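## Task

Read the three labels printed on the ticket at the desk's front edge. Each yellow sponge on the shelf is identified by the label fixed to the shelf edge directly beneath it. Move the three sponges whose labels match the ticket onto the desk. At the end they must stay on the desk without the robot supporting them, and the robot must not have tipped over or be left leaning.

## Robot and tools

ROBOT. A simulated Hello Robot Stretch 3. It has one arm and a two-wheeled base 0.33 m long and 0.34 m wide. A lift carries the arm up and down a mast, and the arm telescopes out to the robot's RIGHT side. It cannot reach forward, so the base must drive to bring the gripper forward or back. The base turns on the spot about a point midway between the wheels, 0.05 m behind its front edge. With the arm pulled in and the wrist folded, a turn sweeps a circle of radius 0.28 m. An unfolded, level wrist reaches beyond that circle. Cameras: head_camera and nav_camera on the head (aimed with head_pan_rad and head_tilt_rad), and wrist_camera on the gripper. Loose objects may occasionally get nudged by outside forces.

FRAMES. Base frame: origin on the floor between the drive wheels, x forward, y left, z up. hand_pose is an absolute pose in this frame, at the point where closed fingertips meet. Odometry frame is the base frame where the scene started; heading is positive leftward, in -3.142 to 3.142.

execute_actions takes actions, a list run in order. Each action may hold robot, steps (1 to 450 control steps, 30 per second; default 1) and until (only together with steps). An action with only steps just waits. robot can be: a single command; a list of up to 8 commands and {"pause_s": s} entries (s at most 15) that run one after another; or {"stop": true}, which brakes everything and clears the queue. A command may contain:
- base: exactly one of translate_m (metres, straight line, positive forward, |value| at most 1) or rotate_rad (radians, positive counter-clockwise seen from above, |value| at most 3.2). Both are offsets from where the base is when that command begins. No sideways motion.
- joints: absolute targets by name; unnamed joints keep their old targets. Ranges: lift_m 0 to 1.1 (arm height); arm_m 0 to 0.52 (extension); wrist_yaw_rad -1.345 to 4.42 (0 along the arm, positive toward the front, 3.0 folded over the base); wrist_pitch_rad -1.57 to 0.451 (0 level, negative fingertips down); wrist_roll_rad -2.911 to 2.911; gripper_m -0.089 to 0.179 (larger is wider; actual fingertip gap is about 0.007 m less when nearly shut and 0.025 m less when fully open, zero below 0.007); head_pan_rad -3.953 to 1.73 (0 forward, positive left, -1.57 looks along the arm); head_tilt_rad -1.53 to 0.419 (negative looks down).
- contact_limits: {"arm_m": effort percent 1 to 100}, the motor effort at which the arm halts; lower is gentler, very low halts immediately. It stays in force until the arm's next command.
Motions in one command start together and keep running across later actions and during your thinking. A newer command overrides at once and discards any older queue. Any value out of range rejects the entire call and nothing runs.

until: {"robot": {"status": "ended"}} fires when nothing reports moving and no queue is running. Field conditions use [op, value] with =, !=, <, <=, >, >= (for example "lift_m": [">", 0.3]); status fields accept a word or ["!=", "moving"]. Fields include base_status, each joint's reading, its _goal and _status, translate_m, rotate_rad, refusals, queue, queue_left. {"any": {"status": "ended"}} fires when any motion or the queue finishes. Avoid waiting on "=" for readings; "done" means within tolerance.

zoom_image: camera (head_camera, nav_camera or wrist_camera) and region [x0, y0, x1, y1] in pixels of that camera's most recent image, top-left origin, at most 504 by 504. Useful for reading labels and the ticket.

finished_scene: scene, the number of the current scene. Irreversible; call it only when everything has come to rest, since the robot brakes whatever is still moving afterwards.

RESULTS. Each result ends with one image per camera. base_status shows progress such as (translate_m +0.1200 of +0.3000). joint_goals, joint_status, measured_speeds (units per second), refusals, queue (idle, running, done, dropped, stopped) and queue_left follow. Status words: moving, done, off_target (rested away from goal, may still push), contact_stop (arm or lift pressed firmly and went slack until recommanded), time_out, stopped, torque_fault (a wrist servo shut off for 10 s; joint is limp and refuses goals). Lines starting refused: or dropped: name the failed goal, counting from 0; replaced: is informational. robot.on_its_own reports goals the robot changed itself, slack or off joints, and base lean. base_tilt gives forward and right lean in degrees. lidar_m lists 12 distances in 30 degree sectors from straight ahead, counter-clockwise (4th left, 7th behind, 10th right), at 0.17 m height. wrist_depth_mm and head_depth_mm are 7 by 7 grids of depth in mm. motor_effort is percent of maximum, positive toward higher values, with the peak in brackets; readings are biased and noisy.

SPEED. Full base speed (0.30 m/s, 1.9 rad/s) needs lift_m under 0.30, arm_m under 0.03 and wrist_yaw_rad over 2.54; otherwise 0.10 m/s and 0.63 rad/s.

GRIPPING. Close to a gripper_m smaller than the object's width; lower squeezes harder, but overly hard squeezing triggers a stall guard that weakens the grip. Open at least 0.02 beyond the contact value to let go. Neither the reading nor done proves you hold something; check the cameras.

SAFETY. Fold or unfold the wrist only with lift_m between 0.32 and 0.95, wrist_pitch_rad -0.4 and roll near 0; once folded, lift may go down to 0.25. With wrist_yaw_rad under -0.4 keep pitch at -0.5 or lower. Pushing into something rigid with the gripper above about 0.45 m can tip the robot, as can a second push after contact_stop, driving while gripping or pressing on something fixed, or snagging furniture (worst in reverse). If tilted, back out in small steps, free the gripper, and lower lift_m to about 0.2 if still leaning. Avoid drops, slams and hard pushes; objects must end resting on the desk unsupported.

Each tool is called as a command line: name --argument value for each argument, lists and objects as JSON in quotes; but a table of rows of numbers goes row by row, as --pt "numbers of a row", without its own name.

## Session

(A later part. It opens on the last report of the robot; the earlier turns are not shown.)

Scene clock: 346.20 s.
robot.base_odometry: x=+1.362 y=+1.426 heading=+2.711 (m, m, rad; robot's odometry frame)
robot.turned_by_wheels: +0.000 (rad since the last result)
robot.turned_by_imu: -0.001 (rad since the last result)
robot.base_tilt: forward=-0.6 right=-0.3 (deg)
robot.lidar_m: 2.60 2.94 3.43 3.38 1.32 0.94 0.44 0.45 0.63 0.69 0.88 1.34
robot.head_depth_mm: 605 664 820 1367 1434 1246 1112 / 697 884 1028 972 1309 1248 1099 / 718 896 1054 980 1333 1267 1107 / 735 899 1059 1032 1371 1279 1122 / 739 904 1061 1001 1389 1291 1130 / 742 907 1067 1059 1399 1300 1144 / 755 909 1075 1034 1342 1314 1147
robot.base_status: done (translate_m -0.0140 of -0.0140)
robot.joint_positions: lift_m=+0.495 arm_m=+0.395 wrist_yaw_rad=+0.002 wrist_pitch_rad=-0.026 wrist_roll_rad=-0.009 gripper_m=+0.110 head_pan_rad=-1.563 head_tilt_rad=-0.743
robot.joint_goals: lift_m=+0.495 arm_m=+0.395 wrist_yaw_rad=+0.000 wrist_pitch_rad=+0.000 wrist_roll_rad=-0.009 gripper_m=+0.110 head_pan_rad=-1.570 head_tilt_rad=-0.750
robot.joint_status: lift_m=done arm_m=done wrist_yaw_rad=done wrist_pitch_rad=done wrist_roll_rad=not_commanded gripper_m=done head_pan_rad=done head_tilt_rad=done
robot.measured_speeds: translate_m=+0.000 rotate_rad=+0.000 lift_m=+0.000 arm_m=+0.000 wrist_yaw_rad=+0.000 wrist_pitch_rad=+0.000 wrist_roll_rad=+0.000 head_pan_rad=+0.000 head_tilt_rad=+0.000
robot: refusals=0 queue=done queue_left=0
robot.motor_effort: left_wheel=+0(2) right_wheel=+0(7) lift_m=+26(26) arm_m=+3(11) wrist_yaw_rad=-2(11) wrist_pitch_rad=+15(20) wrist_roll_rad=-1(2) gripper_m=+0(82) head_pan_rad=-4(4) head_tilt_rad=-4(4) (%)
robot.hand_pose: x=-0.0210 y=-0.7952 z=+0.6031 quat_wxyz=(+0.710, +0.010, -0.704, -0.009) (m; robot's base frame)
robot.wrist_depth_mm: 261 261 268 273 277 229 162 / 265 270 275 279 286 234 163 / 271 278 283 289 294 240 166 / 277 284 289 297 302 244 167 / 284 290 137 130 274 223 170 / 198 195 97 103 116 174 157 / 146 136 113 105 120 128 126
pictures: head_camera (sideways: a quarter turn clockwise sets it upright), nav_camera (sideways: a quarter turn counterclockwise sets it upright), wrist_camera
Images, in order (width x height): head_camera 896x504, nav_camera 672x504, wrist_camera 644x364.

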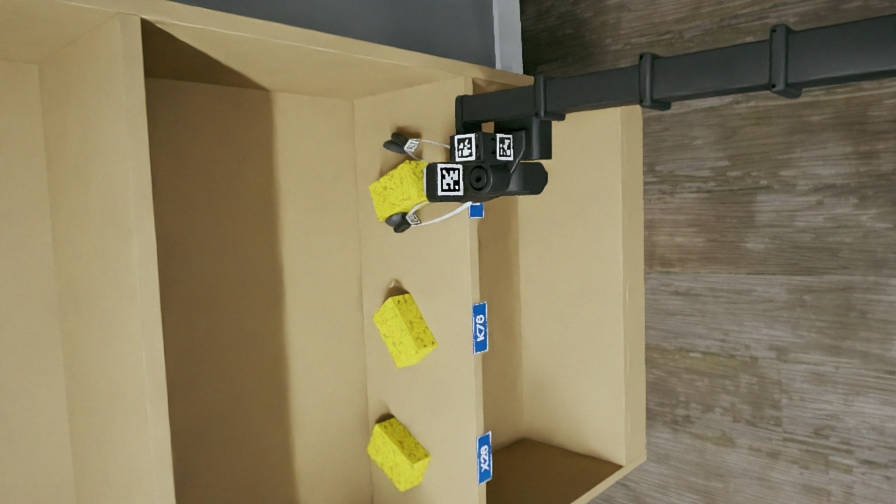

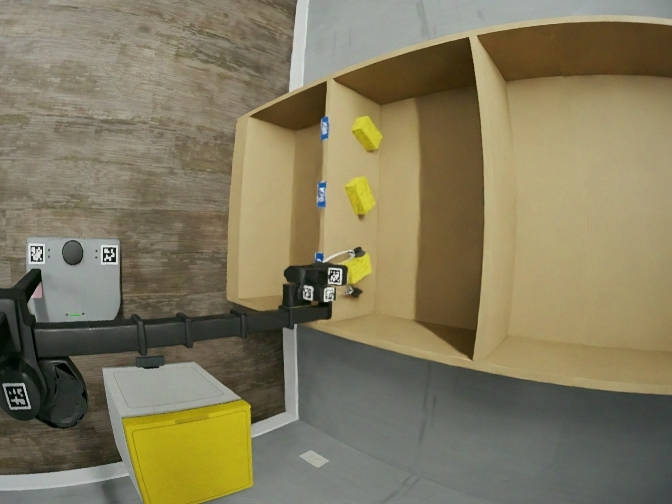

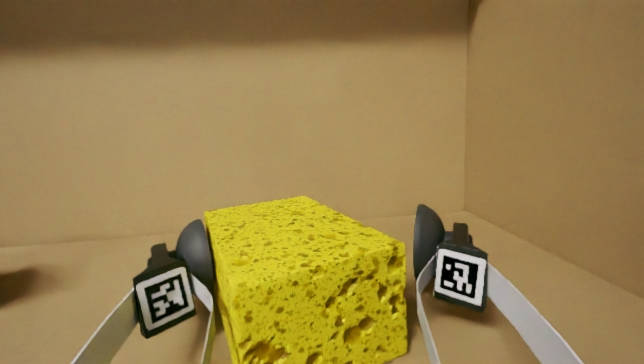

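Dragged closer. Now grip.

execute_actions --actions '[{"robot":{"joints":{"gripper_m":0.04}},"steps":150,"until":{"robot":{"status":"ended"}}},{"steps":8}]'

Scene clock: 350.27 s.
robot.base_odometry: x=+1.362 y=+1.426 heading=+2.711 (m, m, rad; robot's odometry frame)
robot.turned_by_wheels: +0.000 (rad since the last result)
robot.turned_by_imu: +0.000 (rad since the last result)
robot.base_tilt: forward=-0.6 right=-0.3 (deg)
robot.lidar_m: 2.62 2.94 3.44 3.38 1.33 0.94 0.44 0.45 0.63 0.69 0.88 1.34
robot.head_depth_mm: 604 666 819 1368 1432 1252 1103 / 697 881 1026 971 1304 1238 1098 / 716 897 1037 978 1319 1261 1110 / 735 899 1062 1023 1370 1275 1120 / 739 900 1063 1005 1386 1287 1131 / 740 904 1070 1059 1398 1302 1136 / 754 905 1072 1033 1340 1323 1151
robot.base_status: done (translate_m -0.0140 of -0.0140)
robot.joint_positions: lift_m=+0.495 arm_m=+0.395 wrist_yaw_rad=+0.002 wrist_pitch_rad=-0.026 wrist_roll_rad=-0.009 gripper_m=+0.041 head_pan_rad=-1.563 head_tilt_rad=-0.743
robot.joint_goals: lift_m=+0.495 arm_m=+0.395 wrist_yaw_rad=+0.000 wrist_pitch_rad=+0.000 wrist_roll_rad=-0.009 gripper_m=+0.040 head_pan_rad=-1.570 head_tilt_rad=-0.750
robot.joint_status: lift_m=done arm_m=done wrist_yaw_rad=done wrist_pitch_rad=done wrist_roll_rad=not_commanded gripper_m=done head_pan_rad=done head_tilt_rad=done
robot.measured_speeds: translate_m=+0.000 rotate_rad=+0.000 lift_m=+0.000 arm_m=+0.000 wrist_yaw_rad=+0.000 wrist_pitch_rad=+0.000 wrist_roll_rad=+0.000 head_pan_rad=+0.000 head_tilt_rad=+0.000
robot: refusals=0 queue=done queue_left=0
robot.motor_effort: left_wheel=+0(0) right_wheel=+0(1) lift_m=+25(26) arm_m=+4(4) wrist_yaw_rad=-2(2) wrist_pitch_rad=+15(15) wrist_roll_rad=-1(1) gripper_m=-21(91) head_pan_rad=-4(4) head_tilt_rad=-5(4) (%)
robot.hand_pose: x=-0.0210 y=-0.7952 z=+0.6031 quat_wxyz=(+0.710, +0.010, -0.704, -0.009) (m; robot's base frame)
robot.wrist_depth_mm: 258 262 267 273 279 230 162 / 262 269 274 280 284 237 163 / 272 276 280 289 295 239 166 / 279 287 288 295 298 242 168 / 281 290 150 131 261 222 169 / 197 194 100 106 115 168 157 / 145 140 104 109 122 128 125
pictures: head_camera (sideways: a quarter turn clockwise sets it upright), nav_camera (sideways: a quarter turn counterclockwise sets it upright), wrist_camera
Images, in order (width x height): head_camera 896x504, nav_camera 672x504, wrist_camera 644x364.

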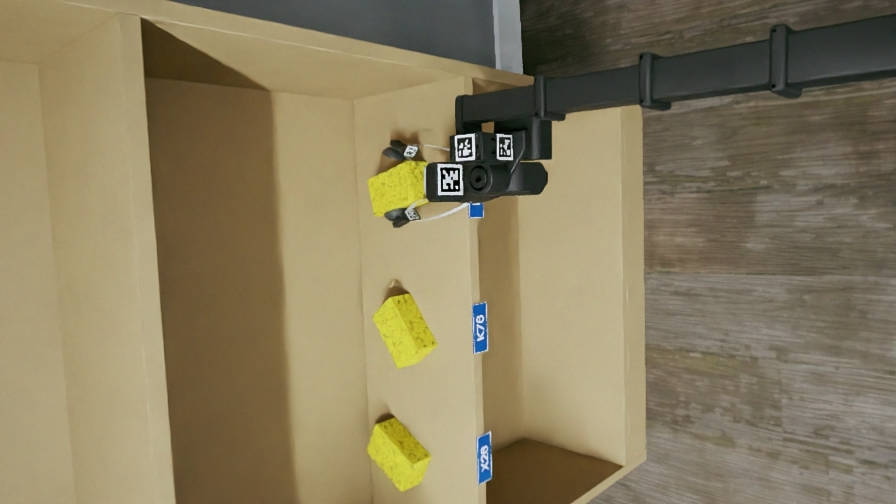

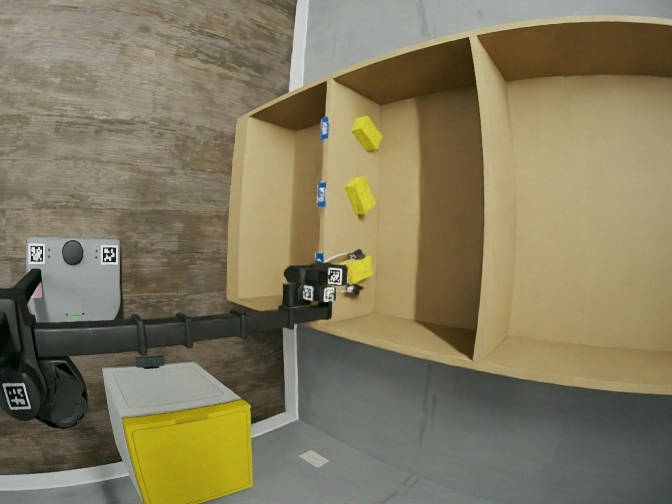

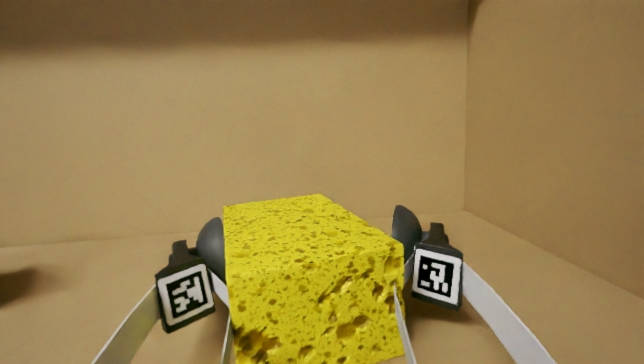

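execute_actions --actions '[{"robot":[{"joints":{"lift_m":0.53}},{"joints":{"arm_m":0.0}}],"steps":400,"until":{"robot":{"status":"ended"}}}]'

Scene clock: 359.53 s.
robot.base_odometry: x=+1.362 y=+1.426 heading=+2.711 (m, m, rad; robot's odometry frame)
robot.turned_by_wheels: +0.000 (rad since the last result)
robot.turned_by_imu: +0.000 (rad since the last result)
robot.base_tilt: forward=-0.6 right=-0.3 (deg)
robot.lidar_m: 2.61 2.94 3.41 3.37 1.33 0.94 0.44 0.45 0.63 0.69 0.88 1.33
robot.head_depth_mm: 605 664 819 1368 1435 1238 1131 / 699 883 1026 977 1311 1262 - / 719 898 1054 1013 1322 1285 1111 / 735 900 1059 1029 1384 1276 1120 / 738 896 1068 1001 1389 1290 1130 / 742 904 1069 1059 1405 1303 1137 / 757 905 1072 1032 1349 1307 1149
robot.base_status: done (translate_m -0.0140 of -0.0140)
robot.joint_positions: lift_m=+0.530 arm_m=+0.000 wrist_yaw_rad=+0.001 wrist_pitch_rad=-0.026 wrist_roll_rad=-0.010 gripper_m=+0.041 head_pan_rad=-1.563 head_tilt_rad=-0.743
robot.joint_goals: lift_m=+0.530 arm_m=+0.000 wrist_yaw_rad=+0.000 wrist_pitch_rad=+0.000 wrist_roll_rad=-0.010 gripper_m=+0.040 head_pan_rad=-1.570 head_tilt_rad=-0.750
robot.joint_status: lift_m=done arm_m=done wrist_yaw_rad=done wrist_pitch_rad=done wrist_roll_rad=not_commanded gripper_m=done head_pan_rad=done head_tilt_rad=done
robot.measured_speeds: translate_m=+0.000 rotate_rad=+0.000 lift_m=+0.000 arm_m=+0.000 wrist_yaw_rad=+0.000 wrist_pitch_rad=+0.000 wrist_roll_rad=+0.000 head_pan_rad=+0.000 head_tilt_rad=+0.000
robot: refusals=0 queue=done queue_left=0
robot.motor_effort: left_wheel=-1(1) right_wheel=-1(0) lift_m=+36(37) arm_m=-5(4) wrist_yaw_rad=-1(2) wrist_pitch_rad=+15(15) wrist_roll_rad=-1(1) gripper_m=-19(19) head_pan_rad=-4(4) head_tilt_rad=-4(4) (%)
robot.hand_pose: x=-0.0213 y=-0.4008 z=+0.6376 quat_wxyz=(+0.711, +0.010, -0.703, -0.009) (m; robot's base frame)
robot.wrist_depth_mm: 617 624 632 650 531 753 776 / 625 645 657 675 549 769 790 / 645 665 674 684 575 796 833 / 654 669 673 692 577 808 831 / 479 449 149 130 444 830 854 / 706 696 99 105 115 870 882 / 726 749 104 109 501 879 881
pictures: head_camera (sideways: a quarter turn clockwise sets it upright), nav_camera (sideways: a quarter turn counterclockwise sets it upright), wrist_camera
Images, in order (width x height): head_camera 896x504, nav_camera 672x504, wrist_camera 644x364.

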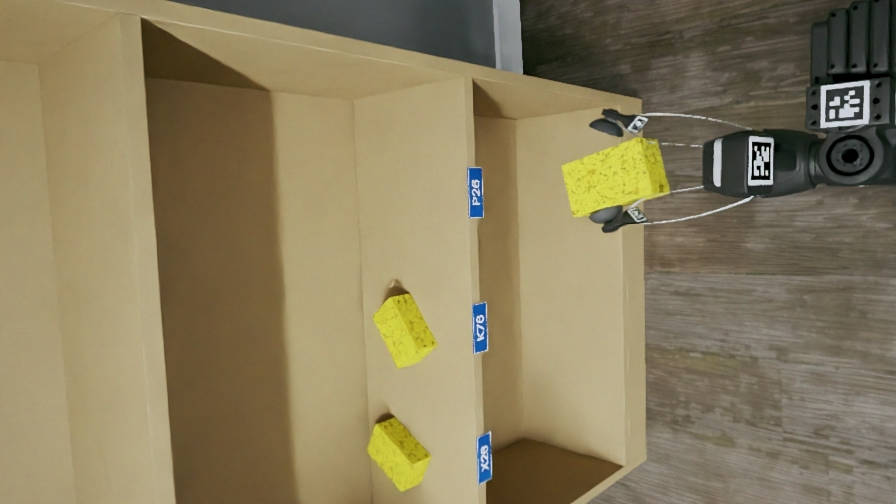

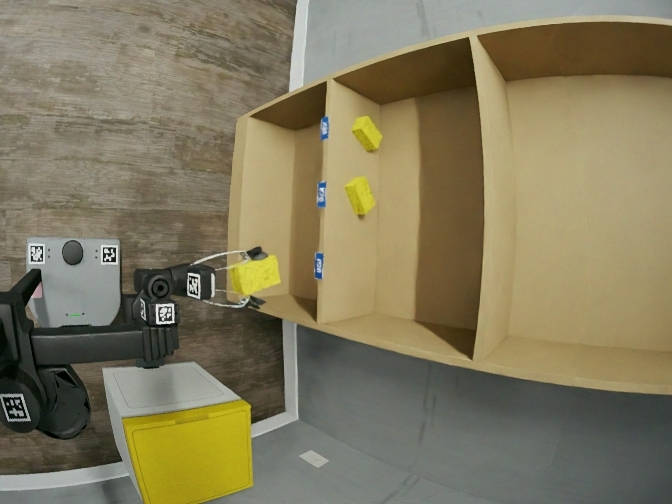

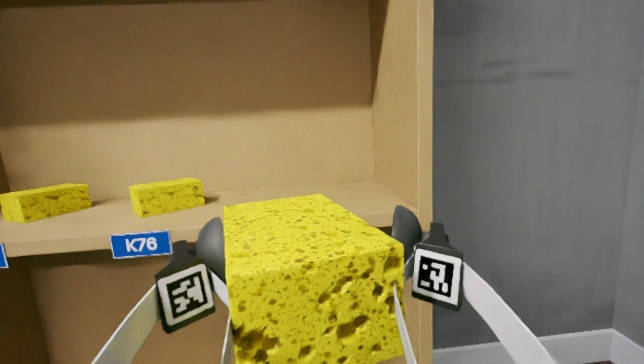

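execute_actions --actions "[{\"robot\":[{\"base\":{\"rotate_rad\":1.067},\"joints\":{\"head_pan_rad\":0.0,\"head_tilt_rad\":-0.6}},{\"base\":{\"translate_m\":1.0},\"joints\":{\"lift_m\":0.72}},{\"base\":{\"translate_m\":1.0}},{\"base\":{\"translate_m\":0.574}},{\"base\":{\"rotate_rad\":2.075},\"joints\":{\"head_pan_rad\":-1.57,\"head_tilt_rad\":-0.75}}],\"steps\":330},]"


execute_actions --actions '[{"robot":[{"base":{"rotate_rad":1.067},"joints":{"head_pan_rad":0.0,"head_tilt_rad":-0.6}},{"base":{"translate_m":1.0},"joints":{"lift_m":0.72}},{"base":{"translate_m":1.0}},{"base":{"translate_m":0.574}},{"base":{"rotate_rad":2.075},"joints":{"head_pan_rad":-1.57,"head_tilt_rad":-0.75}}],"steps":200}]'

Scene clock: 402.60 s.
robot.base_odometry: x=+1.067 y=+1.208 heading=-2.505 (m, m, rad; robot's odometry frame)
robot.turned_by_wheels: +1.067 (rad since the last result)
robot.turned_by_imu: +1.083 (rad since the last result)
robot.base_tilt: forward=-1.7 right=-0.2 (deg)
robot.lidar_m: 3.09 3.04 1.58 1.14 1.09 0.73 0.89 1.24 1.06 1.79 2.66 2.75
robot.head_depth_mm: 3015 3314 2609 1975 1588 1331 1142 / 3495 3671 2654 2004 1609 1346 1155 / 3474 3762 2688 2047 1627 1351 1161 / 3236 3613 2758 2056 1634 1370 1168 / 3087 3488 2821 2085 1653 1381 1180 / 2963 3304 2880 2103 1675 1395 1188 / 2875 3123 2894 2150 1700 1401 1198
robot.base_status: moving (translate_m +0.3664 of +1.0000)
robot.joint_positions: lift_m=+0.720 arm_m=+0.000 wrist_yaw_rad=+0.001 wrist_pitch_rad=-0.025 wrist_roll_rad=-0.010 gripper_m=+0.041 head_pan_rad=-0.007 head_tilt_rad=-0.606
robot.joint_goals: lift_m=+0.720 arm_m=+0.000 wrist_yaw_rad=+0.000 wrist_pitch_rad=+0.000 wrist_roll_rad=-0.010 gripper_m=+0.040 head_pan_rad=+0.000 head_tilt_rad=-0.600
robot.joint_status: lift_m=done arm_m=done wrist_yaw_rad=done wrist_pitch_rad=done wrist_roll_rad=not_commanded gripper_m=done head_pan_rad=done head_tilt_rad=done
robot.measured_speeds: translate_m=+0.100 rotate_rad=+0.000 lift_m=+0.000 arm_m=+0.000 wrist_yaw_rad=+0.000 wrist_pitch_rad=+0.000 wrist_roll_rad=+0.000 head_pan_rad=+0.000 head_tilt_rad=+0.000
robot: refusals=0 queue=running queue_left=3
robot.motor_effort: left_wheel=-2(7) right_wheel=+6(9) lift_m=+36(35) arm_m=-4(4) wrist_yaw_rad=+0(0) wrist_pitch_rad=+15(15) wrist_roll_rad=-1(0) gripper_m=-20(18) head_pan_rad=+4(49) head_tilt_rad=+4(24) (%)
robot.hand_pose: x=-0.0213 y=-0.4009 z=+0.8277 quat_wxyz=(+0.711, +0.010, -0.703, -0.009) (m; robot's base frame)
robot.wrist_depth_mm: - - - - - - 878 / - - - - - - 915 / - - - - - - 901 / - - - - - - 897 / - - 150 131 - - 940 / - - 99 106 115 - 942 / - - 104 109 - - 999
pictures: head_camera (sideways: a quarter turn clockwise sets it upright), nav_camera (sideways: a quarter turn counterclockwise sets it upright), wrist_camera
Images, in order (width x height): head_camera 896x504, nav_camera 672x504, wrist_camera 644x364.

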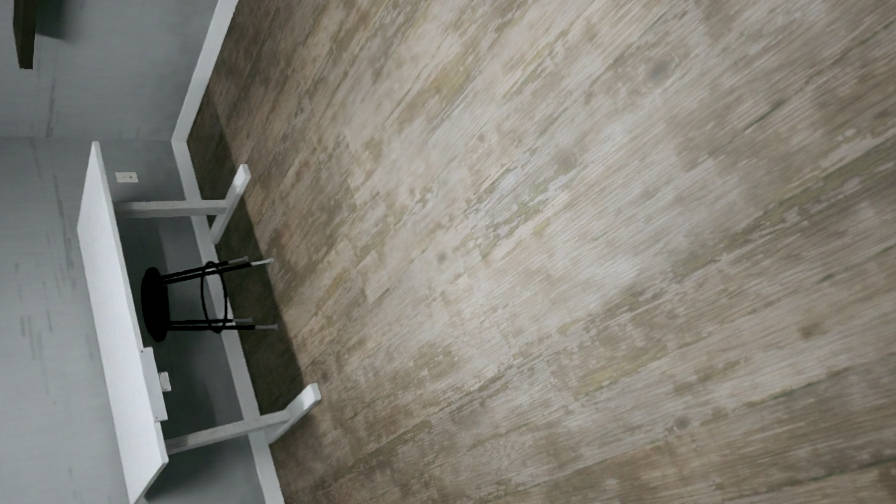

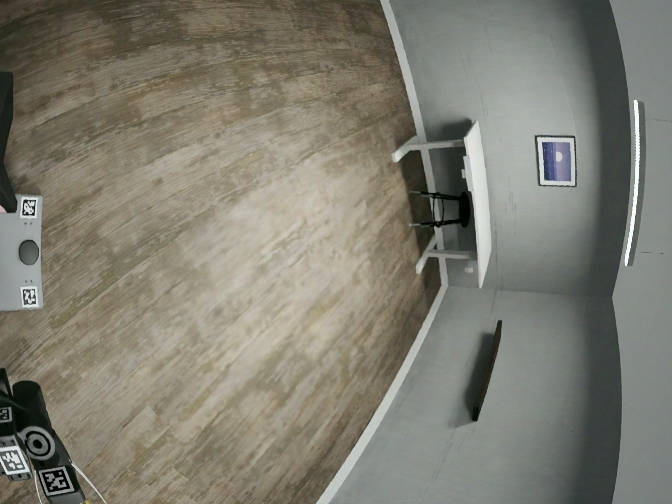

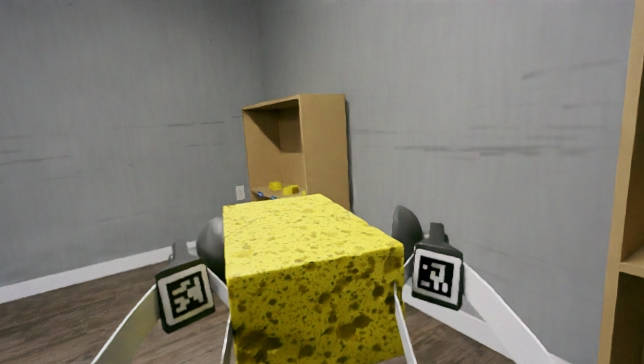

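execute_actions --actions '[{"steps":450,"until":{"robot":{"status":"ended"}}},{"steps":450,"until":{"robot":{"status":"ended"}}}]'

Scene clock: 433.23 s.
robot.base_odometry: x=-0.708 y=-0.104 heading=-0.430 (m, m, rad; robot's odometry frame)
robot.turned_by_wheels: +2.075 (rad since the last result)
robot.turned_by_imu: +2.115 (rad since the last result)
robot.base_tilt: forward=-0.6 right=-0.3 (deg)
robot.lidar_m: 2.19 2.28 2.87 2.89 2.26 1.61 1.54 1.58 1.19 0.90 1.18 2.16
robot.head_depth_mm: 1348 1193 983 1659 1433 1278 - / 1359 1225 968 1684 1428 1278 - / 1351 1247 983 1520 548 1249 1096 / 1352 1274 1007 1779 1488 1278 1120 / 1340 1306 985 1755 1498 1290 1132 / 1346 1333 1001 1633 1513 1307 1140 / 1348 1363 1017 1778 1535 1316 1151
robot.base_status: done (rotate_rad +2.0749 of +2.0750)
robot.joint_positions: lift_m=+0.720 arm_m=+0.000 wrist_yaw_rad=+0.001 wrist_pitch_rad=-0.025 wrist_roll_rad=-0.010 gripper_m=+0.041 head_pan_rad=-1.563 head_tilt_rad=-0.740
robot.joint_goals: lift_m=+0.720 arm_m=+0.000 wrist_yaw_rad=+0.000 wrist_pitch_rad=+0.000 wrist_roll_rad=-0.010 gripper_m=+0.040 head_pan_rad=-1.570 head_tilt_rad=-0.750
robot.joint_status: lift_m=done arm_m=done wrist_yaw_rad=done wrist_pitch_rad=done wrist_roll_rad=not_commanded gripper_m=done head_pan_rad=done head_tilt_rad=done
robot.measured_speeds: translate_m=+0.000 rotate_rad=+0.000 lift_m=+0.000 arm_m=+0.000 wrist_yaw_rad=+0.000 wrist_pitch_rad=+0.000 wrist_roll_rad=+0.000 head_pan_rad=+0.000 head_tilt_rad=+0.000
robot: refusals=0 queue=done queue_left=0
robot.motor_effort: left_wheel=-2(8) right_wheel=+2(9) lift_m=+36(35) arm_m=-4(4) wrist_yaw_rad=+0(0) wrist_pitch_rad=+15(15) wrist_roll_rad=-1(1) gripper_m=-19(20) head_pan_rad=-4(56) head_tilt_rad=-6(25) (%)
robot.hand_pose: x=-0.0213 y=-0.4009 z=+0.8277 quat_wxyz=(+0.711, +0.010, -0.703, -0.009) (m; robot's base frame)
robot.wrist_depth_mm: - - - - - - - / - - - - - - - / - - - - - - - / - - - - 940 855 783 / 629 596 150 131 565 - - / 494 509 99 106 115 - - / - - 104 109 - - -
pictures: head_camera (sideways: a quarter turn clockwise sets it upright), nav_camera (sideways: a quarter turn counterclockwise sets it upright), wrist_camera
Images, in order (width x height): head_camera 896x504, nav_camera 672x504, wrist_camera 644x364.

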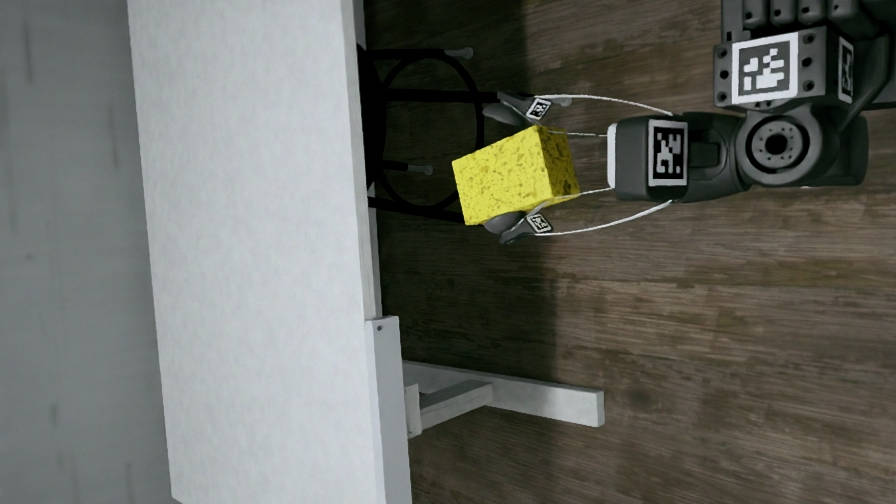

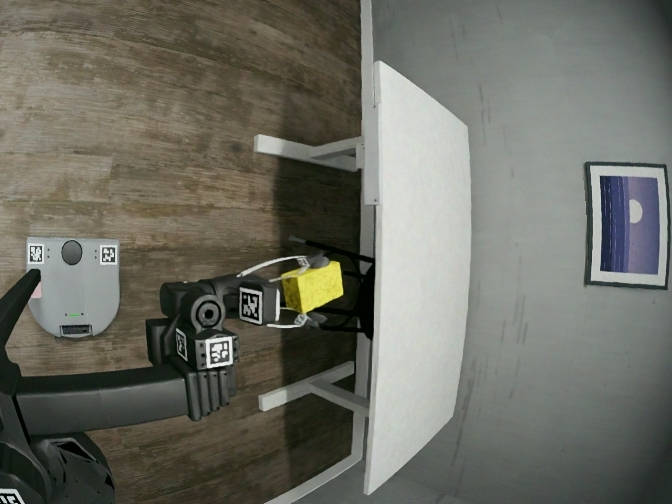

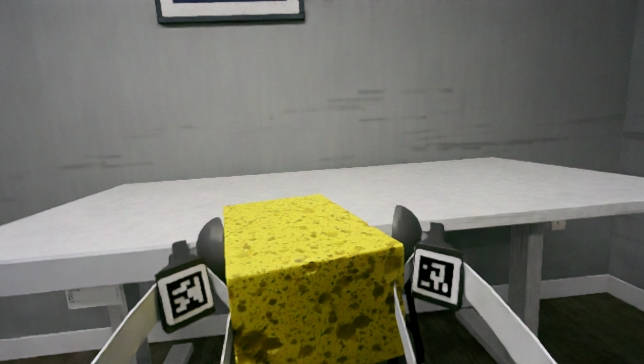

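execute_actions --actions '[{"robot":[{"joints":{"arm_m":0.46}},{"joints":{"lift_m":0.65}}],"steps":400,"until":{"robot":{"status":"ended"}}}]'

Scene clock: 468.87 s.
robot.base_odometry: x=-0.708 y=-0.104 heading=-0.430 (m, m, rad; robot's odometry frame)
robot.turned_by_wheels: +0.000 (rad since the last result)
robot.turned_by_imu: +0.000 (rad since the last result)
robot.base_tilt: forward=-0.6 right=-0.3 (deg)
robot.lidar_m: 2.19 2.28 2.87 2.90 2.26 1.60 1.54 1.58 1.19 0.90 1.18 2.15
robot.head_depth_mm: 1345 1197 986 1674 1448 - 1100 / 1347 1220 1000 1685 1457 1247 1103 / 1351 1244 947 1660 1472 1263 1111 / 1349 1277 1005 1765 1485 1276 1116 / 1352 1298 984 1755 1506 1291 1135 / 1349 1328 1000 1623 1516 1297 1139 / 1354 1360 1020 1783 1534 1314 1150
robot.base_status: done (rotate_rad +2.0749 of +2.0750)
robot.joint_positions: lift_m=+0.650 arm_m=+0.460 wrist_yaw_rad=+0.001 wrist_pitch_rad=-0.025 wrist_roll_rad=-0.010 gripper_m=+0.041 head_pan_rad=-1.563 head_tilt_rad=-0.741
robot.joint_goals: lift_m=+0.650 arm_m=+0.460 wrist_yaw_rad=+0.000 wrist_pitch_rad=+0.000 wrist_roll_rad=-0.010 gripper_m=+0.040 head_pan_rad=-1.570 head_tilt_rad=-0.750
robot.joint_status: lift_m=done arm_m=done wrist_yaw_rad=done wrist_pitch_rad=done wrist_roll_rad=not_commanded gripper_m=done head_pan_rad=done head_tilt_rad=done
robot.measured_speeds: translate_m=+0.000 rotate_rad=+0.000 lift_m=+0.000 arm_m=+0.000 wrist_yaw_rad=+0.000 wrist_pitch_rad=+0.000 wrist_roll_rad=+0.000 head_pan_rad=+0.000 head_tilt_rad=+0.000
robot: refusals=0 queue=done queue_left=0
robot.motor_effort: left_wheel=-2(3) right_wheel=+2(2) lift_m=+16(35) arm_m=+3(5) wrist_yaw_rad=-1(1) wrist_pitch_rad=+15(15) wrist_roll_rad=-1(1) gripper_m=-18(20) head_pan_rad=-4(4) head_tilt_rad=-6(6) (%)
robot.hand_pose: x=-0.0213 y=-0.8602 z=+0.7586 quat_wxyz=(+0.711, +0.010, -0.703, -0.009) (m; robot's base frame)
robot.wrist_depth_mm: 779 785 820 853 857 894 908 / 779 817 845 883 894 910 912 / 831 831 852 875 904 942 974 / 819 742 663 602 552 505 463 / 365 348 150 130 310 282 269 / 235 229 99 106 115 196 190 / 171 165 104 109 143 150 147
pictures: head_camera (sideways: a quarter turn clockwise sets it upright), nav_camera (sideways: a quarter turn counterclockwise sets it upright), wrist_camera
Images, in order (width x height): head_camera 896x504, nav_camera 672x504, wrist_camera 644x364.

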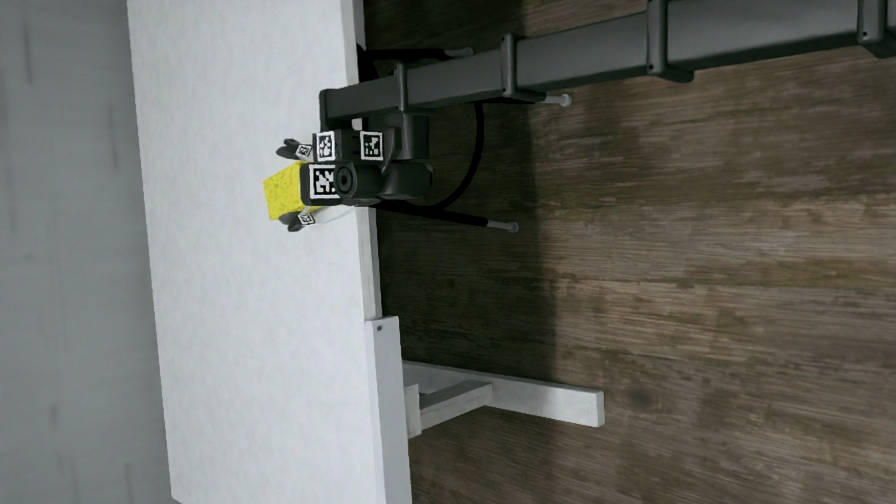

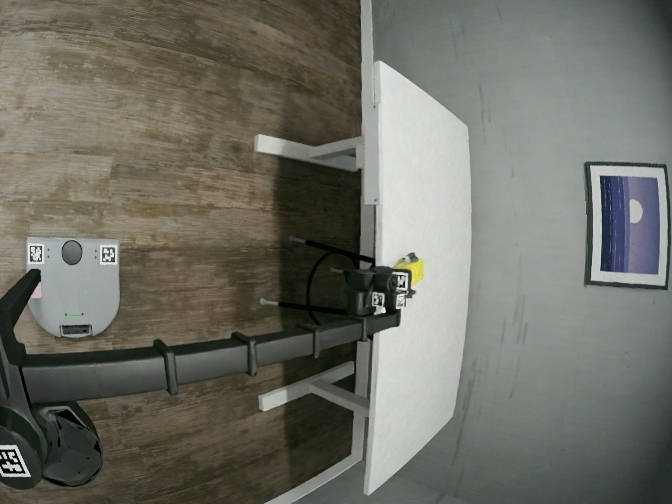

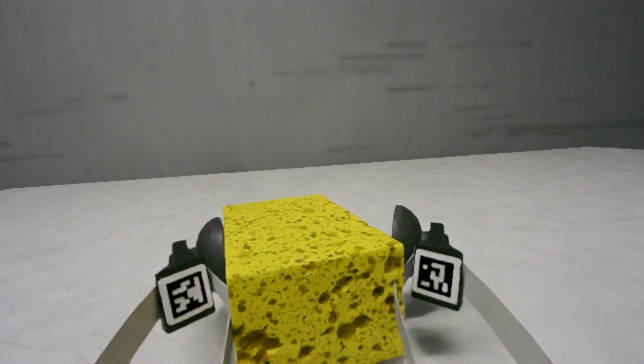

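execute_actions --actions '[{"robot":{"joints":{"lift_m":0.636}},"steps":100,"until":{"robot":{"status":"ended"}}},{"steps":5}]'

Scene clock: 479.17 s.
robot.base_odometry: x=-0.708 y=-0.104 heading=-0.430 (m, m, rad; robot's odometry frame)
robot.turned_by_wheels: +0.000 (rad since the last result)
robot.turned_by_imu: +0.000 (rad since the last result)
robot.base_tilt: forward=-0.6 right=-0.2 (deg)
robot.lidar_m: 2.19 2.28 2.87 2.90 2.27 1.61 1.54 1.58 1.19 0.90 1.18 2.15
robot.head_depth_mm: 1341 1191 989 1668 1463 - - / 1349 1220 990 1674 1446 1252 1102 / 1340 1254 945 1654 1470 1270 1113 / 1351 1275 1003 1766 1487 1279 1117 / 1345 1305 987 1749 1495 1291 1132 / 1348 1334 1002 1636 1513 1299 1136 / 1343 1361 1016 1784 1525 1310 1152
robot.base_status: done (rotate_rad +2.0749 of +2.0750)
robot.joint_positions: lift_m=+0.636 arm_m=+0.460 wrist_yaw_rad=+0.001 wrist_pitch_rad=-0.025 wrist_roll_rad=-0.010 gripper_m=+0.041 head_pan_rad=-1.563 head_tilt_rad=-0.741
robot.joint_goals: lift_m=+0.636 arm_m=+0.460 wrist_yaw_rad=+0.000 wrist_pitch_rad=+0.000 wrist_roll_rad=-0.010 gripper_m=+0.040 head_pan_rad=-1.570 head_tilt_rad=-0.750
robot.joint_status: lift_m=done arm_m=done wrist_yaw_rad=done wrist_pitch_rad=done wrist_roll_rad=not_commanded gripper_m=done head_pan_rad=done head_tilt_rad=done
robot.measured_speeds: translate_m=+0.000 rotate_rad=+0.000 lift_m=+0.000 arm_m=+0.000 wrist_yaw_rad=+0.000 wrist_pitch_rad=+0.000 wrist_roll_rad=+0.000 head_pan_rad=+0.000 head_tilt_rad=+0.000
robot: refusals=0 queue=done queue_left=0
robot.motor_effort: left_wheel=-2(2) right_wheel=+2(2) lift_m=+16(16) arm_m=+3(3) wrist_yaw_rad=+0(1) wrist_pitch_rad=+15(15) wrist_roll_rad=-1(1) gripper_m=-19(19) head_pan_rad=-5(4) head_tilt_rad=-5(7) (%)
robot.hand_pose: x=-0.0213 y=-0.8602 z=+0.7446 quat_wxyz=(+0.711, +0.010, -0.703, -0.009) (m; robot's base frame)
robot.wrist_depth_mm: 785 798 784 839 877 872 923 / 783 803 854 842 889 919 939 / 838 829 854 872 947 927 962 / 732 633 581 521 476 434 400 / 314 297 149 130 268 242 232 / 200 196 99 106 115 170 164 / 148 142 104 109 124 130 127
pictures: head_camera (sideways: a quarter turn clockwise sets it upright), nav_camera (sideways: a quarter turn counterclockwise sets it upright), wrist_camera
Images, in order (width x height): head_camera 896x504, nav_camera 672x504, wrist_camera 644x364.

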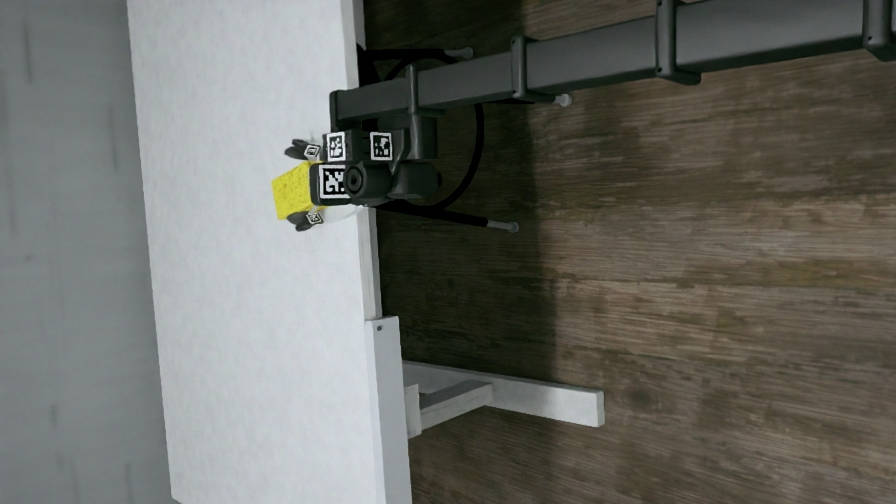

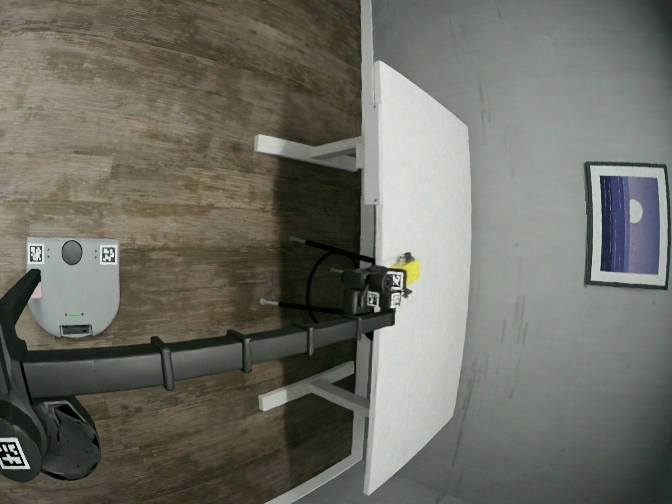

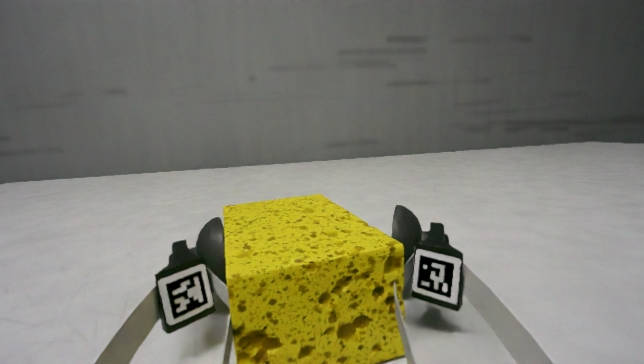

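execute_actions --actions '[{"robot":[{"joints":{"gripper_m":0.12}},{"joints":{"lift_m":0.655,"arm_m":0.0}},{"base":{"rotate_rad":1.879},"joints":{"wrist_pitch_rad":-0.4,"wrist_yaw_rad":2.7,"lift_m":0.34,"gripper_m":0.1,"head_pan_rad":0.0,"head_tilt_rad":-0.6}},{"joints":{"lift_m":0.28}},{"base":{"translate_m":1.0}},{"base":{"translate_m":1.0}},{"base":{"translate_m":0.404}},{"base":{"rotate_rad":1.262},"joints":{"lift_m":0.45,"head_pan_rad":-1.57,"head_tilt_rad":-0.75}}],"steps":300,"until":{"robot":{"arm_m":["<",0.15]}}}]'

Scene clock: 510.10 s.
robot.base_odometry: x=-0.708 y=-0.104 heading=-0.430 (m, m, rad; robot's odometry frame)
robot.turned_by_wheels: +0.000 (rad since the last result)
robot.turned_by_imu: +0.000 (rad since the last result)
robot.base_tilt: forward=-0.7 right=-0.3 (deg)
robot.lidar_m: 2.20 2.28 2.87 2.90 2.26 1.61 1.54 1.58 1.19 0.90 1.18 2.15
robot.head_depth_mm: 1346 1194 978 1655 1497 - - / 1350 1225 969 1653 1534 1224 1100 / 1346 1242 942 1710 1440 1246 1109 / 1349 1271 1003 1773 1490 1278 1120 / 1355 1307 986 1756 1500 1296 1131 / 1351 1331 1001 1641 1511 1303 1136 / 1350 1356 1018 1792 1533 1308 1150
robot.base_status: done (rotate_rad +2.0749 of +2.0750)
robot.joint_positions: lift_m=+0.655 arm_m=+0.148 wrist_yaw_rad=+0.001 wrist_pitch_rad=-0.025 wrist_roll_rad=-0.010 gripper_m=+0.120 head_pan_rad=-1.563 head_tilt_rad=-0.741
robot.joint_goals: lift_m=+0.655 arm_m=+0.000 wrist_yaw_rad=+0.000 wrist_pitch_rad=+0.000 wrist_roll_rad=-0.010 gripper_m=+0.120 head_pan_rad=-1.570 head_tilt_rad=-0.750
robot.joint_status: lift_m=moving arm_m=moving wrist_yaw_rad=done wrist_pitch_rad=done wrist_roll_rad=not_commanded gripper_m=done head_pan_rad=done head_tilt_rad=done
robot.measured_speeds: translate_m=+0.000 rotate_rad=+0.000 lift_m=+0.000 arm_m=-0.140 wrist_yaw_rad=+0.000 wrist_pitch_rad=+0.000 wrist_roll_rad=+0.000 head_pan_rad=+0.000 head_tilt_rad=+0.000
robot: refusals=0 queue=running queue_left=6
robot.motor_effort: left_wheel=-2(1) right_wheel=+2(2) lift_m=+35(37) arm_m=-4(5) wrist_yaw_rad=-1(1) wrist_pitch_rad=+15(15) wrist_roll_rad=-1(1) gripper_m=+0(80) head_pan_rad=-4(4) head_tilt_rad=-5(5) (%)
robot.hand_pose: x=-0.0213 y=-0.5485 z=+0.7628 quat_wxyz=(+0.711, +0.009, -0.703, -0.009) (m; robot's base frame)
robot.wrist_depth_mm: - - - - - - - / - - - - - - - / - - - - - - - / - 798 716 477 582 526 491 / 387 372 420 411 657 - - / 351 351 - 710 615 - - / - - - - - - -
pictures: head_camera (sideways: a quarter turn clockwise sets it upright), nav_camera (sideways: a quarter turn counterclockwise sets it upright), wrist_camera
Images, in order (width x height): head_camera 896x504, nav_camera 672x504, wrist_camera 644x364.

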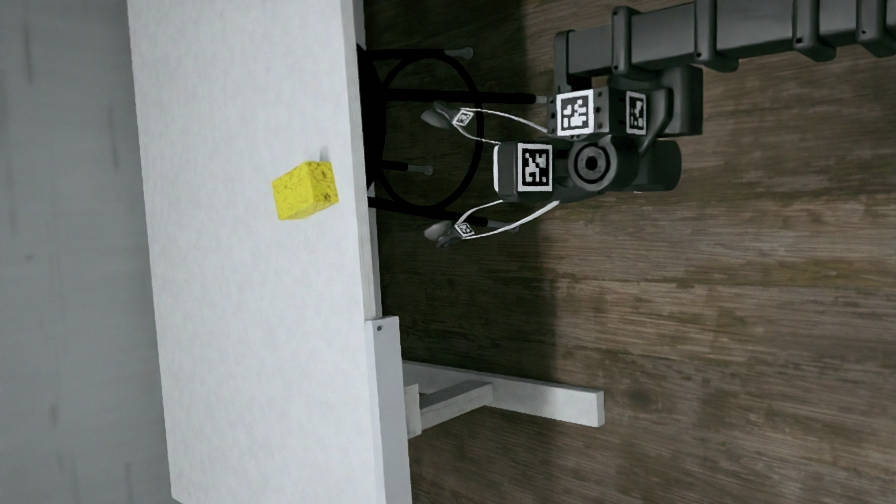

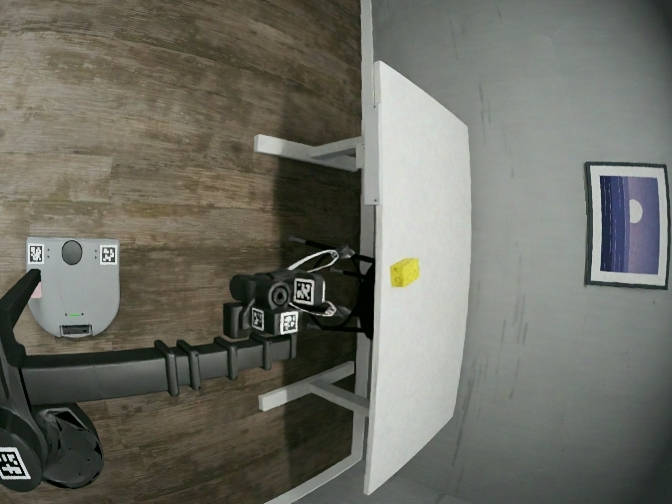

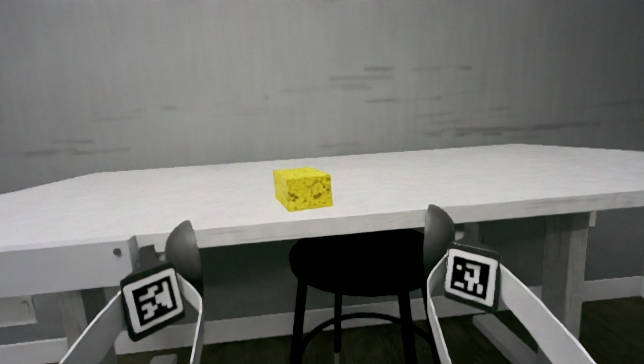

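execute_actions --actions '[{"steps":450,"until":{"robot":{"queue_left":["<=",2]}}}]'

Scene clock: 522.13 s.
robot.base_odometry: x=-0.586 y=+0.889 heading=+1.448 (m, m, rad; robot's odometry frame)
robot.turned_by_wheels: +1.879 (rad since the last result)
robot.turned_by_imu: +1.909 (rad since the last result)
robot.base_tilt: forward=-0.7 right=-0.4 (deg)
robot.lidar_m: 1.90 1.47 1.27 1.27 1.48 1.82 1.83 2.84 2.48 2.47 2.40 2.17
robot.head_depth_mm: 1785 2002 2259 1965 1584 1335 1139 / 1781 1993 2259 1995 1610 1342 1152 / 1863 2070 2309 2043 1630 1352 1160 / 1891 2139 2377 2073 1654 1374 1167 / 1951 2146 2458 2094 1667 1382 1180 / 2029 2246 2420 2133 1671 1396 1191 / 1822 1905 1991 1991 1708 1405 1192
robot.base_status: done (translate_m +1.0000 of +1.0000)
robot.joint_positions: lift_m=+0.280 arm_m=+0.000 wrist_yaw_rad=+2.698 wrist_pitch_rad=-0.416 wrist_roll_rad=-0.010 gripper_m=+0.100 head_pan_rad=-0.007 head_tilt_rad=-0.605
robot.joint_goals: lift_m=+0.280 arm_m=+0.000 wrist_yaw_rad=+2.700 wrist_pitch_rad=-0.400 wrist_roll_rad=-0.010 gripper_m=+0.100 head_pan_rad=+0.000 head_tilt_rad=-0.600
robot.joint_status: lift_m=done arm_m=done wrist_yaw_rad=done wrist_pitch_rad=done wrist_roll_rad=not_commanded gripper_m=done head_pan_rad=done head_tilt_rad=done
robot.measured_speeds: translate_m=+0.000 rotate_rad=+0.000 lift_m=+0.000 arm_m=+0.000 wrist_yaw_rad=+0.000 wrist_pitch_rad=+0.000 wrist_roll_rad=+0.000 head_pan_rad=+0.000 head_tilt_rad=+0.000
robot: refusals=0 queue=running queue_left=2
robot.motor_effort: left_wheel=-2(6) right_wheel=+2(11) lift_m=+16(35) arm_m=-4(3) wrist_yaw_rad=+2(5) wrist_pitch_rad=+9(14) wrist_roll_rad=-1(1) gripper_m=+0(76) head_pan_rad=+4(51) head_tilt_rad=+3(20) (%)
robot.hand_pose: x=+0.0751 y=+0.0577 z=+0.2936 quat_wxyz=(+0.295, +0.704, -0.008, +0.646) (m; robot's base frame)
robot.wrist_depth_mm: - - - - - - - / - - - - - - - / - - - - - - 975 / 838 802 805 779 779 770 741 / 653 645 658 618 640 603 598 / - 539 524 515 492 508 498 / - - - 437 437 431 425
pictures: head_camera (sideways: a quarter turn clockwise sets it upright), nav_camera (sideways: a quarter turn counterclockwise sets it upright), wrist_camera
Images, in order (width x height): head_camera 896x504, nav_camera 672x504, wrist_camera 644x364.

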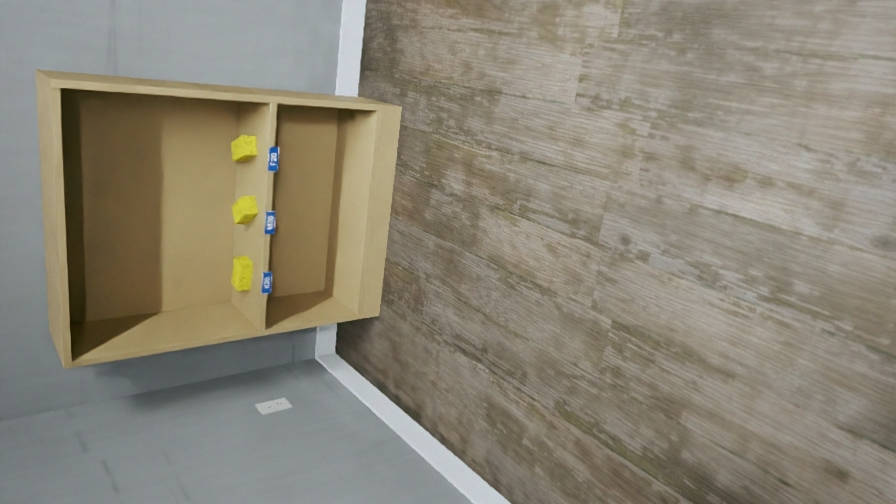

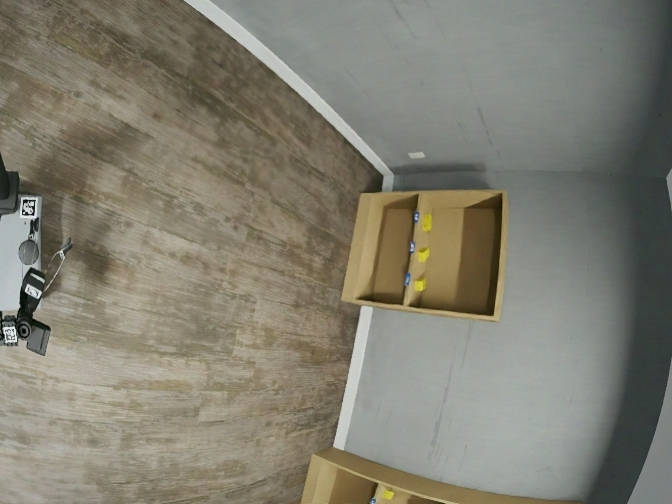

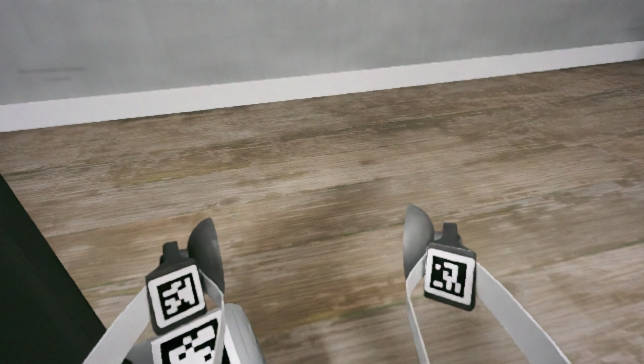

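execute_actions --actions '[{"steps":450,"until":{"robot":{"status":"ended"}}}]'

Scene clock: 533.10 s.
robot.base_odometry: x=-0.415 y=+2.282 heading=+2.710 (m, m, rad; robot's odometry frame)
robot.turned_by_wheels: +1.262 (rad since the last result)
robot.turned_by_imu: +1.286 (rad since the last result)
robot.base_tilt: forward=-0.7 right=-0.3 (deg)
robot.lidar_m: 0.89 0.92 1.22 3.08 3.93 2.98 2.40 1.28 0.59 0.68 0.82 0.79
robot.head_depth_mm: 688 549 679 842 1384 1245 1112 / 689 561 903 1029 1022 1230 1131 / 689 575 921 1031 987 1236 1152 / 700 563 925 1054 996 1240 1122 / 702 574 925 1061 985 1254 1130 / 704 589 926 1075 1017 1254 1140 / 716 579 924 1086 1010 1266 1152
robot.base_status: done (rotate_rad +1.2619 of +1.2620)
robot.joint_positions: lift_m=+0.450 arm_m=+0.000 wrist_yaw_rad=+2.698 wrist_pitch_rad=-0.416 wrist_roll_rad=-0.010 gripper_m=+0.100 head_pan_rad=-1.563 head_tilt_rad=-0.741
robot.joint_goals: lift_m=+0.450 arm_m=+0.000 wrist_yaw_rad=+2.700 wrist_pitch_rad=-0.400 wrist_roll_rad=-0.010 gripper_m=+0.100 head_pan_rad=-1.570 head_tilt_rad=-0.750
robot.joint_status: lift_m=done arm_m=done wrist_yaw_rad=done wrist_pitch_rad=done wrist_roll_rad=not_commanded gripper_m=done head_pan_rad=done head_tilt_rad=done
robot.measured_speeds: translate_m=+0.000 rotate_rad=+0.000 lift_m=+0.000 arm_m=+0.000 wrist_yaw_rad=+0.000 wrist_pitch_rad=+0.000 wrist_roll_rad=+0.000 head_pan_rad=+0.000 head_tilt_rad=+0.000
robot: refusals=0 queue=done queue_left=0
robot.motor_effort: left_wheel=-2(8) right_wheel=+2(12) lift_m=+36(38) arm_m=-3(3) wrist_yaw_rad=+1(2) wrist_pitch_rad=+10(10) wrist_roll_rad=-1(1) gripper_m=-1(0) head_pan_rad=-4(51) head_tilt_rad=-6(22) (%)
robot.hand_pose: x=+0.0751 y=+0.0576 z=+0.4626 quat_wxyz=(+0.295, +0.704, -0.008, +0.646) (m; robot's base frame)
robot.wrist_depth_mm: - - - - - 835 673 / - - - - - 837 695 / - - - - - 937 729 / - - - - - 984 746 / 909 913 963 886 900 858 806 / - 756 723 747 704 728 694 / - 599 627 614 610 615 603
pictures: head_camera (sideways: a quarter turn clockwise sets it upright), nav_camera (sideways: a quarter turn counterclockwise sets it upright), wrist_camera
Images, in order (width x height): head_camera 896x504, nav_camera 672x504, wrist_camera 644x364.

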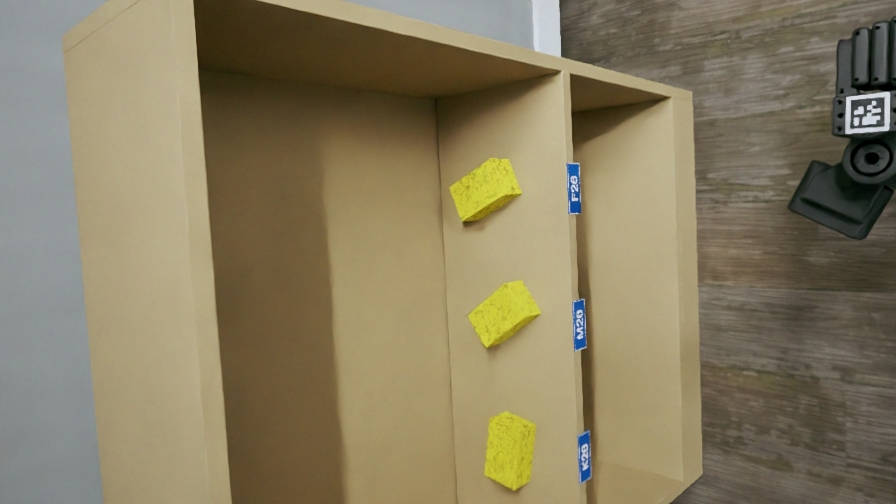

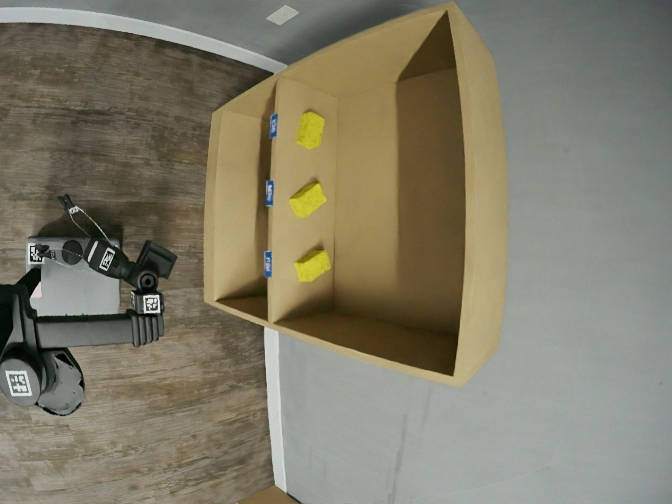

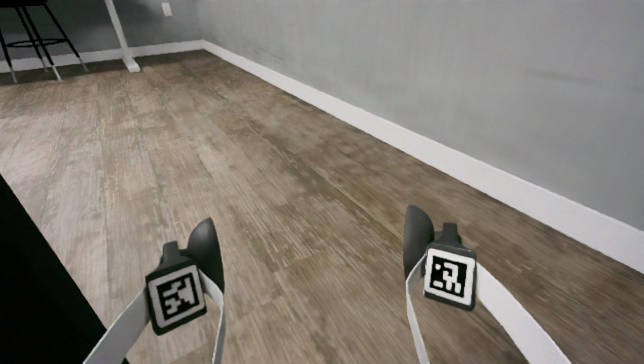

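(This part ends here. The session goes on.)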